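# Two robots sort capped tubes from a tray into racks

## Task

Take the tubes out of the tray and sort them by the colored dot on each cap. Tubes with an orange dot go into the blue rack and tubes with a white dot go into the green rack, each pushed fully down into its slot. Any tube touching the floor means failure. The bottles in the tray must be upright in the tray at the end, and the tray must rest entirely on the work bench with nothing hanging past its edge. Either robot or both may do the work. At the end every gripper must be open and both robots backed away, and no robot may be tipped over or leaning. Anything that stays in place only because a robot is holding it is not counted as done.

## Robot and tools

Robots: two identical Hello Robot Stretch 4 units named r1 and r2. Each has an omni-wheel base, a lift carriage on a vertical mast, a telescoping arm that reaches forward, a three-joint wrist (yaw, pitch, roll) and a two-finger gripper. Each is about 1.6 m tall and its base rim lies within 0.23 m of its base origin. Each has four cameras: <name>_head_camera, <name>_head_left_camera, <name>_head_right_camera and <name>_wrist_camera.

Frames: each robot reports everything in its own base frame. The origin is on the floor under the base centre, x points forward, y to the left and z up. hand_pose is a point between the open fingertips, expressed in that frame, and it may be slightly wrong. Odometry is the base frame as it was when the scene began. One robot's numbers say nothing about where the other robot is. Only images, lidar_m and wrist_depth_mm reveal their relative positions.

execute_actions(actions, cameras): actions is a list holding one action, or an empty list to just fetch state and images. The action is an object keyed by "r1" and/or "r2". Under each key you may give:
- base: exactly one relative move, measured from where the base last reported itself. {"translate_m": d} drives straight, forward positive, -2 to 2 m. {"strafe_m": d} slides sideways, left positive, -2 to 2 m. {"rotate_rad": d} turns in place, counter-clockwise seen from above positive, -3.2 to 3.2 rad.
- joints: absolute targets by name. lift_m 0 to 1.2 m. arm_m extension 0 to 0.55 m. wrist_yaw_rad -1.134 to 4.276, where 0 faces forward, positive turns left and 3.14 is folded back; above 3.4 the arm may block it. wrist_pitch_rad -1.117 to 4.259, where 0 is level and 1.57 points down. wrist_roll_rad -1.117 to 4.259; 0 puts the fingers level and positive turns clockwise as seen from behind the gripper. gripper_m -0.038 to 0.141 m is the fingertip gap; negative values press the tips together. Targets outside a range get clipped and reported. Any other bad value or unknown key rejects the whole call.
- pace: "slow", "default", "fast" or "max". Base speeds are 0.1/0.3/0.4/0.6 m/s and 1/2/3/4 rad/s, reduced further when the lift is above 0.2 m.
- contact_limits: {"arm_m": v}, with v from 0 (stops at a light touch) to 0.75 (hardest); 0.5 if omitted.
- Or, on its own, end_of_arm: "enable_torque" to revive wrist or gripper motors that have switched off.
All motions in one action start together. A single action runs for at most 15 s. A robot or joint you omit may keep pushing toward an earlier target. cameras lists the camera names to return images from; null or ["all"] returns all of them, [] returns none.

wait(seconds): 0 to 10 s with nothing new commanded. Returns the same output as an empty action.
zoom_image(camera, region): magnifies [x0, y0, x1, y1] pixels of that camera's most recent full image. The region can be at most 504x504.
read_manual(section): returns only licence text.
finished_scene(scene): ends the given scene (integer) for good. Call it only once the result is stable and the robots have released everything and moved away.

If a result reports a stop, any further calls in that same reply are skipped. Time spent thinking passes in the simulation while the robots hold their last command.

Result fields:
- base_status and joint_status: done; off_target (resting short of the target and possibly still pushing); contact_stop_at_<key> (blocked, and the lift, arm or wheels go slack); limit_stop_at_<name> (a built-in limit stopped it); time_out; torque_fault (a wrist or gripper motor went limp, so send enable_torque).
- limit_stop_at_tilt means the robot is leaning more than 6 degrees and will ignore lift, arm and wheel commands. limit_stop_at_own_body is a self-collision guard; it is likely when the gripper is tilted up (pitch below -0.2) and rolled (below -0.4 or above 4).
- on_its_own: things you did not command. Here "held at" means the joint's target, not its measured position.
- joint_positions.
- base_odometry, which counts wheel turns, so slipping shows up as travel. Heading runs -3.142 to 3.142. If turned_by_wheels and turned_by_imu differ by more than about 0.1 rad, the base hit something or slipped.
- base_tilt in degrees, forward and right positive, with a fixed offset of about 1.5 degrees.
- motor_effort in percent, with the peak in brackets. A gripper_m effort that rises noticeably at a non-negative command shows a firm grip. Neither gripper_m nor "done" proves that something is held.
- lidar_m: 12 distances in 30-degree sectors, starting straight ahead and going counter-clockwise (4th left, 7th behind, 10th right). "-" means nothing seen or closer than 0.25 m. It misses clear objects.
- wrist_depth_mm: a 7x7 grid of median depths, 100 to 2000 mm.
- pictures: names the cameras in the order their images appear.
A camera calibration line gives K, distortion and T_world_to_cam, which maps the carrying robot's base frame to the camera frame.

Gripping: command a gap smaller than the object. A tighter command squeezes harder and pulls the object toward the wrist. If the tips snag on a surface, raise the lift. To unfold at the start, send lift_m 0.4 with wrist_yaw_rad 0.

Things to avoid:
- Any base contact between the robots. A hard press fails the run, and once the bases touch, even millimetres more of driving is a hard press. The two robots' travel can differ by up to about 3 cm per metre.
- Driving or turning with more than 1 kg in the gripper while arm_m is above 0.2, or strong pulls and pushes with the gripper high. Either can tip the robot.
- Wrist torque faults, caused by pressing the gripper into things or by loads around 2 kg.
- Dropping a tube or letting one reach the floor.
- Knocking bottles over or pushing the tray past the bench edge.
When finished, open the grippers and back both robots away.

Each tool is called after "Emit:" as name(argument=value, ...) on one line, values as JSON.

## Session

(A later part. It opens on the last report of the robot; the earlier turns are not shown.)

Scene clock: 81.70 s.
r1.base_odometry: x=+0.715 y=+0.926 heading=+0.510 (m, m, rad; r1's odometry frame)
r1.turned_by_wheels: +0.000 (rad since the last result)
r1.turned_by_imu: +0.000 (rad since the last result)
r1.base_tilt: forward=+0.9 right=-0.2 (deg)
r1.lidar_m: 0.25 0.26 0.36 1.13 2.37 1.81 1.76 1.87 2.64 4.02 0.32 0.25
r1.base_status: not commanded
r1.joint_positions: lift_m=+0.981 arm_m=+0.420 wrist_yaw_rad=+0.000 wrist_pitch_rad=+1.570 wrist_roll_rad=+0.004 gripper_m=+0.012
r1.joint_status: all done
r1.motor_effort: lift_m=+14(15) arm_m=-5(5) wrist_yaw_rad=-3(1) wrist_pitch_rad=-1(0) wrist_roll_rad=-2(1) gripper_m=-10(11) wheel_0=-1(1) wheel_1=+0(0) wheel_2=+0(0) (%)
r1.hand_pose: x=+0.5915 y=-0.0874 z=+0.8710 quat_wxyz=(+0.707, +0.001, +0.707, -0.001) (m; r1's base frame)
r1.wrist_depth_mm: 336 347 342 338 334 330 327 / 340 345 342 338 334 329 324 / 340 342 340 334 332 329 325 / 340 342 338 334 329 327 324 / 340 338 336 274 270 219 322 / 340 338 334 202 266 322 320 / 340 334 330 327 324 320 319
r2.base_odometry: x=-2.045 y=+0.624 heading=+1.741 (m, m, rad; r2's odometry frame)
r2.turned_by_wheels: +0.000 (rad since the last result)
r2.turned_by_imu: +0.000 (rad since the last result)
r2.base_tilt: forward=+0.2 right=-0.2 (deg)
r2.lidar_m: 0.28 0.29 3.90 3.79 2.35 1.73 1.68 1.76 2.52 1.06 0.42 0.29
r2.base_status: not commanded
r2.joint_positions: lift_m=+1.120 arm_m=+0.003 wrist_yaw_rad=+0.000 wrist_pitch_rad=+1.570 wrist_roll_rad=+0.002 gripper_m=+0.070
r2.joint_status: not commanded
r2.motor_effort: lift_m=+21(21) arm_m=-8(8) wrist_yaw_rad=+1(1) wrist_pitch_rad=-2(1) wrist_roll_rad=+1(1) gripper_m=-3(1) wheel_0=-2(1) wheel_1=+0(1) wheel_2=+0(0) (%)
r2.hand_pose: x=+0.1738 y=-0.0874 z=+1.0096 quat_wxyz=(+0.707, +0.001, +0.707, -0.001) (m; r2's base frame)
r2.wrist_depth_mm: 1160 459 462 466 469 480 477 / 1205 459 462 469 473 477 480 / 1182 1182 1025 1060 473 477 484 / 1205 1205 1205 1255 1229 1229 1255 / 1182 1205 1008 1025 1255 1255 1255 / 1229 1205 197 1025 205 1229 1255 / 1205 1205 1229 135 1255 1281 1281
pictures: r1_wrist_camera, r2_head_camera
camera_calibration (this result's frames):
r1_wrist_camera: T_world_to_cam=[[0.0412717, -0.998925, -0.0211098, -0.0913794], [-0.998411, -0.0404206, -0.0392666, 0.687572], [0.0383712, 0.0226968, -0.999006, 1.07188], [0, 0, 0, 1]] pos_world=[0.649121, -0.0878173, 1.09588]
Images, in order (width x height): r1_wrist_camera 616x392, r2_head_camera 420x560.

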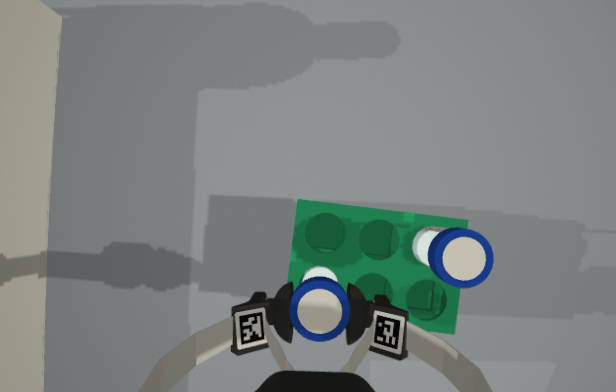

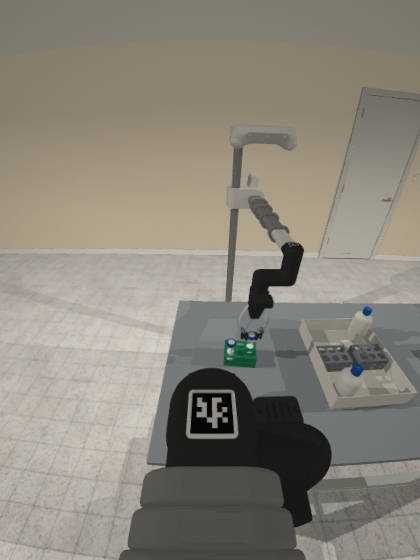

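Emit:
execute_actions(actions=[{"r1": {"joints": {"gripper_m": 0.055}}}], cameras=["r1_wrist_camera", "r2_head_camera"])

Emit:
zoom_image(camera="r2_head_camera", region=[200, 290, 290, 380])

Scene clock: 83.83 s.
r1.base_odometry: x=+0.715 y=+0.926 heading=+0.510 (m, m, rad; r1's odometry frame)
r1.turned_by_wheels: +0.000 (rad since the last result)
r1.turned_by_imu: +0.000 (rad since the last result)
r1.base_tilt: forward=+0.9 right=-0.1 (deg)
r1.lidar_m: 0.25 0.25 0.35 1.13 2.38 1.82 1.76 1.86 2.61 4.02 0.33 0.25
r1.base_status: not commanded
r1.joint_positions: lift_m=+0.981 arm_m=+0.420 wrist_yaw_rad=+0.000 wrist_pitch_rad=+1.570 wrist_roll_rad=+0.004 gripper_m=+0.055
r1.joint_status: all done
r1.motor_effort: lift_m=+14(14) arm_m=-5(5) wrist_yaw_rad=-1(1) wrist_pitch_rad=+0(0) wrist_roll_rad=-1(2) gripper_m=-5(10) wheel_0=-1(1) wheel_1=+0(1) wheel_2=+0(0) (%)
r1.hand_pose: x=+0.5915 y=-0.0874 z=+0.8710 quat_wxyz=(+0.707, +0.001, +0.707, -0.001) (m; r1's base frame)
r1.wrist_depth_mm: 336 347 342 340 336 334 329 / 340 345 342 338 332 327 327 / 342 345 340 336 332 329 325 / 340 342 336 332 329 325 325 / 340 340 336 285 270 219 322 / 338 338 334 210 266 324 320 / 340 334 330 329 325 320 319
r2.base_odometry: x=-2.045 y=+0.624 heading=+1.741 (m, m, rad; r2's odometry frame)
r2.turned_by_wheels: +0.000 (rad since the last result)
r2.turned_by_imu: +0.000 (rad since the last result)
r2.base_tilt: forward=+0.2 right=-0.2 (deg)
r2.lidar_m: 0.28 0.30 3.90 3.77 2.32 1.75 1.68 1.77 2.49 1.04 0.40 0.31
r2.base_status: not commanded
r2.joint_positions: lift_m=+1.120 arm_m=+0.003 wrist_yaw_rad=+0.000 wrist_pitch_rad=+1.570 wrist_roll_rad=+0.002 gripper_m=+0.070
r2.joint_status: not commanded
r2.motor_effort: lift_m=+21(21) arm_m=-8(8) wrist_yaw_rad=+2(2) wrist_pitch_rad=-2(2) wrist_roll_rad=+0(1) gripper_m=-2(2) wheel_0=-2(1) wheel_1=+1(1) wheel_2=+0(0) (%)
r2.hand_pose: x=+0.1738 y=-0.0874 z=+1.0096 quat_wxyz=(+0.707, +0.001, +0.707, -0.001) (m; r2's base frame)
r2.wrist_depth_mm: 1182 459 459 469 473 473 480 / 1182 462 469 469 473 477 480 / 1182 1182 1025 1042 477 480 484 / 1182 1205 1205 1229 1229 1255 1229 / 1182 1182 1008 1025 1229 1255 1281 / 1205 1229 196 1042 205 1229 1255 / 1205 1205 1229 135 1255 1255 1281
pictures: r1_wrist_camera, r2_head_camera
camera_calibration (this result's frames):
r1_wrist_camera: T_world_to_cam=[[0.0412717, -0.998925, -0.0211098, -0.0913794], [-0.998411, -0.0404207, -0.0392666, 0.687572], [0.0383712, 0.0226968, -0.999006, 1.07188], [0, 0, 0, 1]] pos_world=[0.649121, -0.0878173, 1.09588]
Images, in order (width x height): r1_wrist_camera 616x392, r2_head_camera 420x560.

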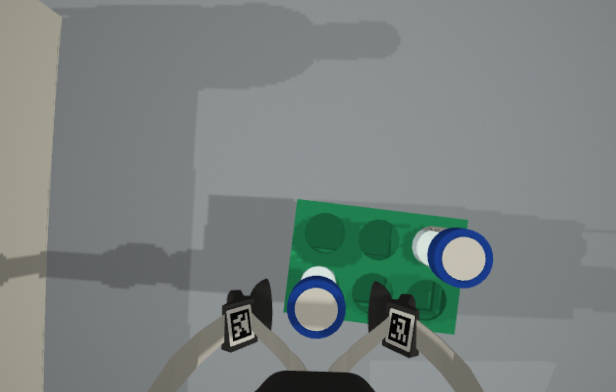

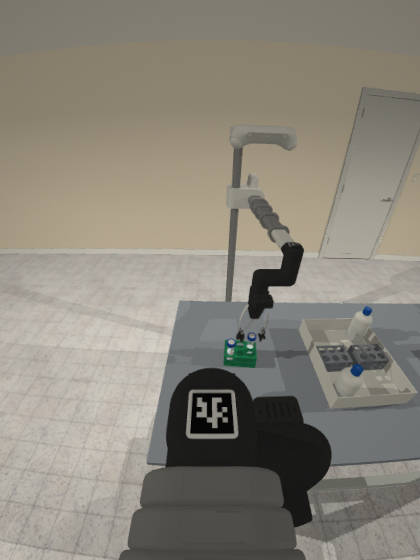

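Region (200, 290, 290, 380) of r2_head_camera's 420x560 image, scaled by 5.600, with more detail than that image has.

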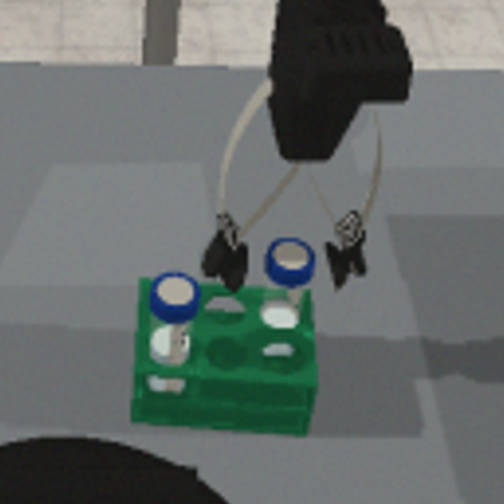

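Emit:
execute_actions(actions=[{"r1": {"base": {"translate_m": -0.4}, "joints": {"lift_m": 1.12, "arm_m": 0.0}, "pace": "default"}, "r2": {"base": {"translate_m": -0.4}, "pace": "default"}}], cameras=["r1_head_camera", "r2_head_camera"])

Emit:
zoom_image(camera="r1_head_camera", region=[0, 250, 420, 450])

Scene clock: 87.67 s.
r1.base_odometry: x=+0.366 y=+0.731 heading=+0.510 (m, m, rad; r1's odometry frame)
r1.turned_by_wheels: +0.000 (rad since the last result)
r1.turned_by_imu: -0.002 (rad since the last result)
r1.base_tilt: forward=+0.8 right=+0.0 (deg)
r1.lidar_m: 0.64 0.65 0.97 4.61 1.87 1.40 1.35 1.44 2.02 4.00 4.20 0.65
r1.base_status: done
r1.joint_positions: lift_m=+1.120 arm_m=+0.001 wrist_yaw_rad=+0.000 wrist_pitch_rad=+1.570 wrist_roll_rad=+0.004 gripper_m=+0.055
r1.joint_status: all done
r1.motor_effort: lift_m=+20(22) arm_m=-5(5) wrist_yaw_rad=-1(1) wrist_pitch_rad=-1(2) wrist_roll_rad=-1(1) gripper_m=-2(4) wheel_0=-1(8) wheel_1=-3(8) wheel_2=+0(11) (%)
r1.hand_pose: x=+0.1722 y=-0.0874 z=+1.0095 quat_wxyz=(+0.707, +0.002, +0.707, -0.002) (m; r1's base frame)
r1.wrist_depth_mm: 1308 1336 1255 1255 1255 1229 1255 / 1308 1308 1281 1255 1255 1255 1205 / 1308 1255 1281 1281 1229 1205 1205 / 1255 1281 1255 1255 1229 1205 1229 / 1281 1255 1255 1025 1205 1205 1205 / 1308 1255 1042 1008 1008 1205 1205 / 1281 1255 1205 699 1229 1205 1182
r2.base_odometry: x=-1.977 y=+0.229 heading=+1.740 (m, m, rad; r2's odometry frame)
r2.turned_by_wheels: +0.000 (rad since the last result)
r2.turned_by_imu: +0.002 (rad since the last result)
r2.base_tilt: forward=+0.2 right=-0.2 (deg)
r2.lidar_m: 0.66 3.60 3.90 3.80 1.78 1.32 1.25 1.34 1.92 4.95 0.97 0.69
r2.base_status: done
r2.joint_positions: lift_m=+1.120 arm_m=+0.003 wrist_yaw_rad=+0.000 wrist_pitch_rad=+1.570 wrist_roll_rad=+0.002 gripper_m=+0.070
r2.joint_status: not commanded
r2.motor_effort: lift_m=+21(21) arm_m=-8(8) wrist_yaw_rad=+1(1) wrist_pitch_rad=-1(2) wrist_roll_rad=+1(1) gripper_m=-3(2) wheel_0=-1(6) wheel_1=+0(0) wheel_2=-2(9) (%)
r2.hand_pose: x=+0.1738 y=-0.0874 z=+1.0096 quat_wxyz=(+0.707, +0.001, +0.707, -0.001) (m; r2's base frame)
r2.wrist_depth_mm: 1160 1182 1182 1205 1205 1205 1205 / 1182 1160 1182 1205 1205 1229 1255 / 1182 1182 1205 1229 1229 1255 1229 / 1182 1205 1205 1205 1255 1229 1229 / 1205 1205 1008 1025 1205 1255 1281 / 1182 1205 196 1008 206 1229 1255 / 1205 1229 1205 135 1229 1255 1281
pictures: r1_head_camera, r2_head_camera
Images, in order (width x height): r1_head_camera 420x560, r2_head_camera 420x560.

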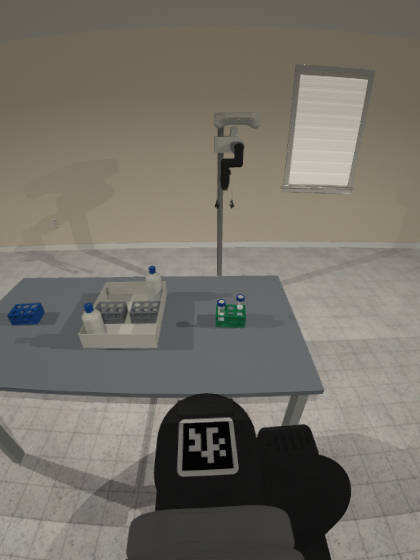

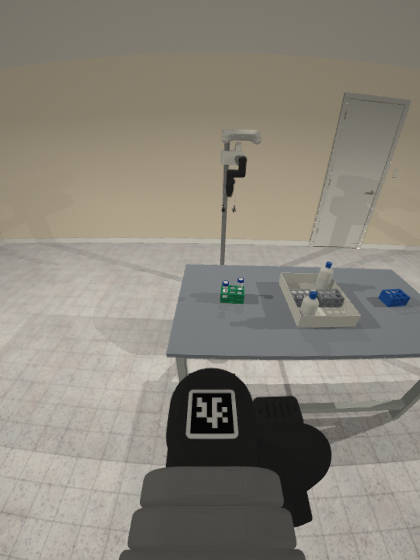

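Region (0, 250, 420, 450) of r1_head_camera's 420x560 image, scaled by 1.200, with more detail than that image has; it fills the top 240 rows of this view, and the rest is white.

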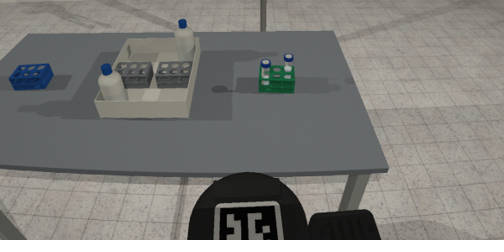

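Emit:
finished_scene(scene=1)

The scene is finished: the task was done.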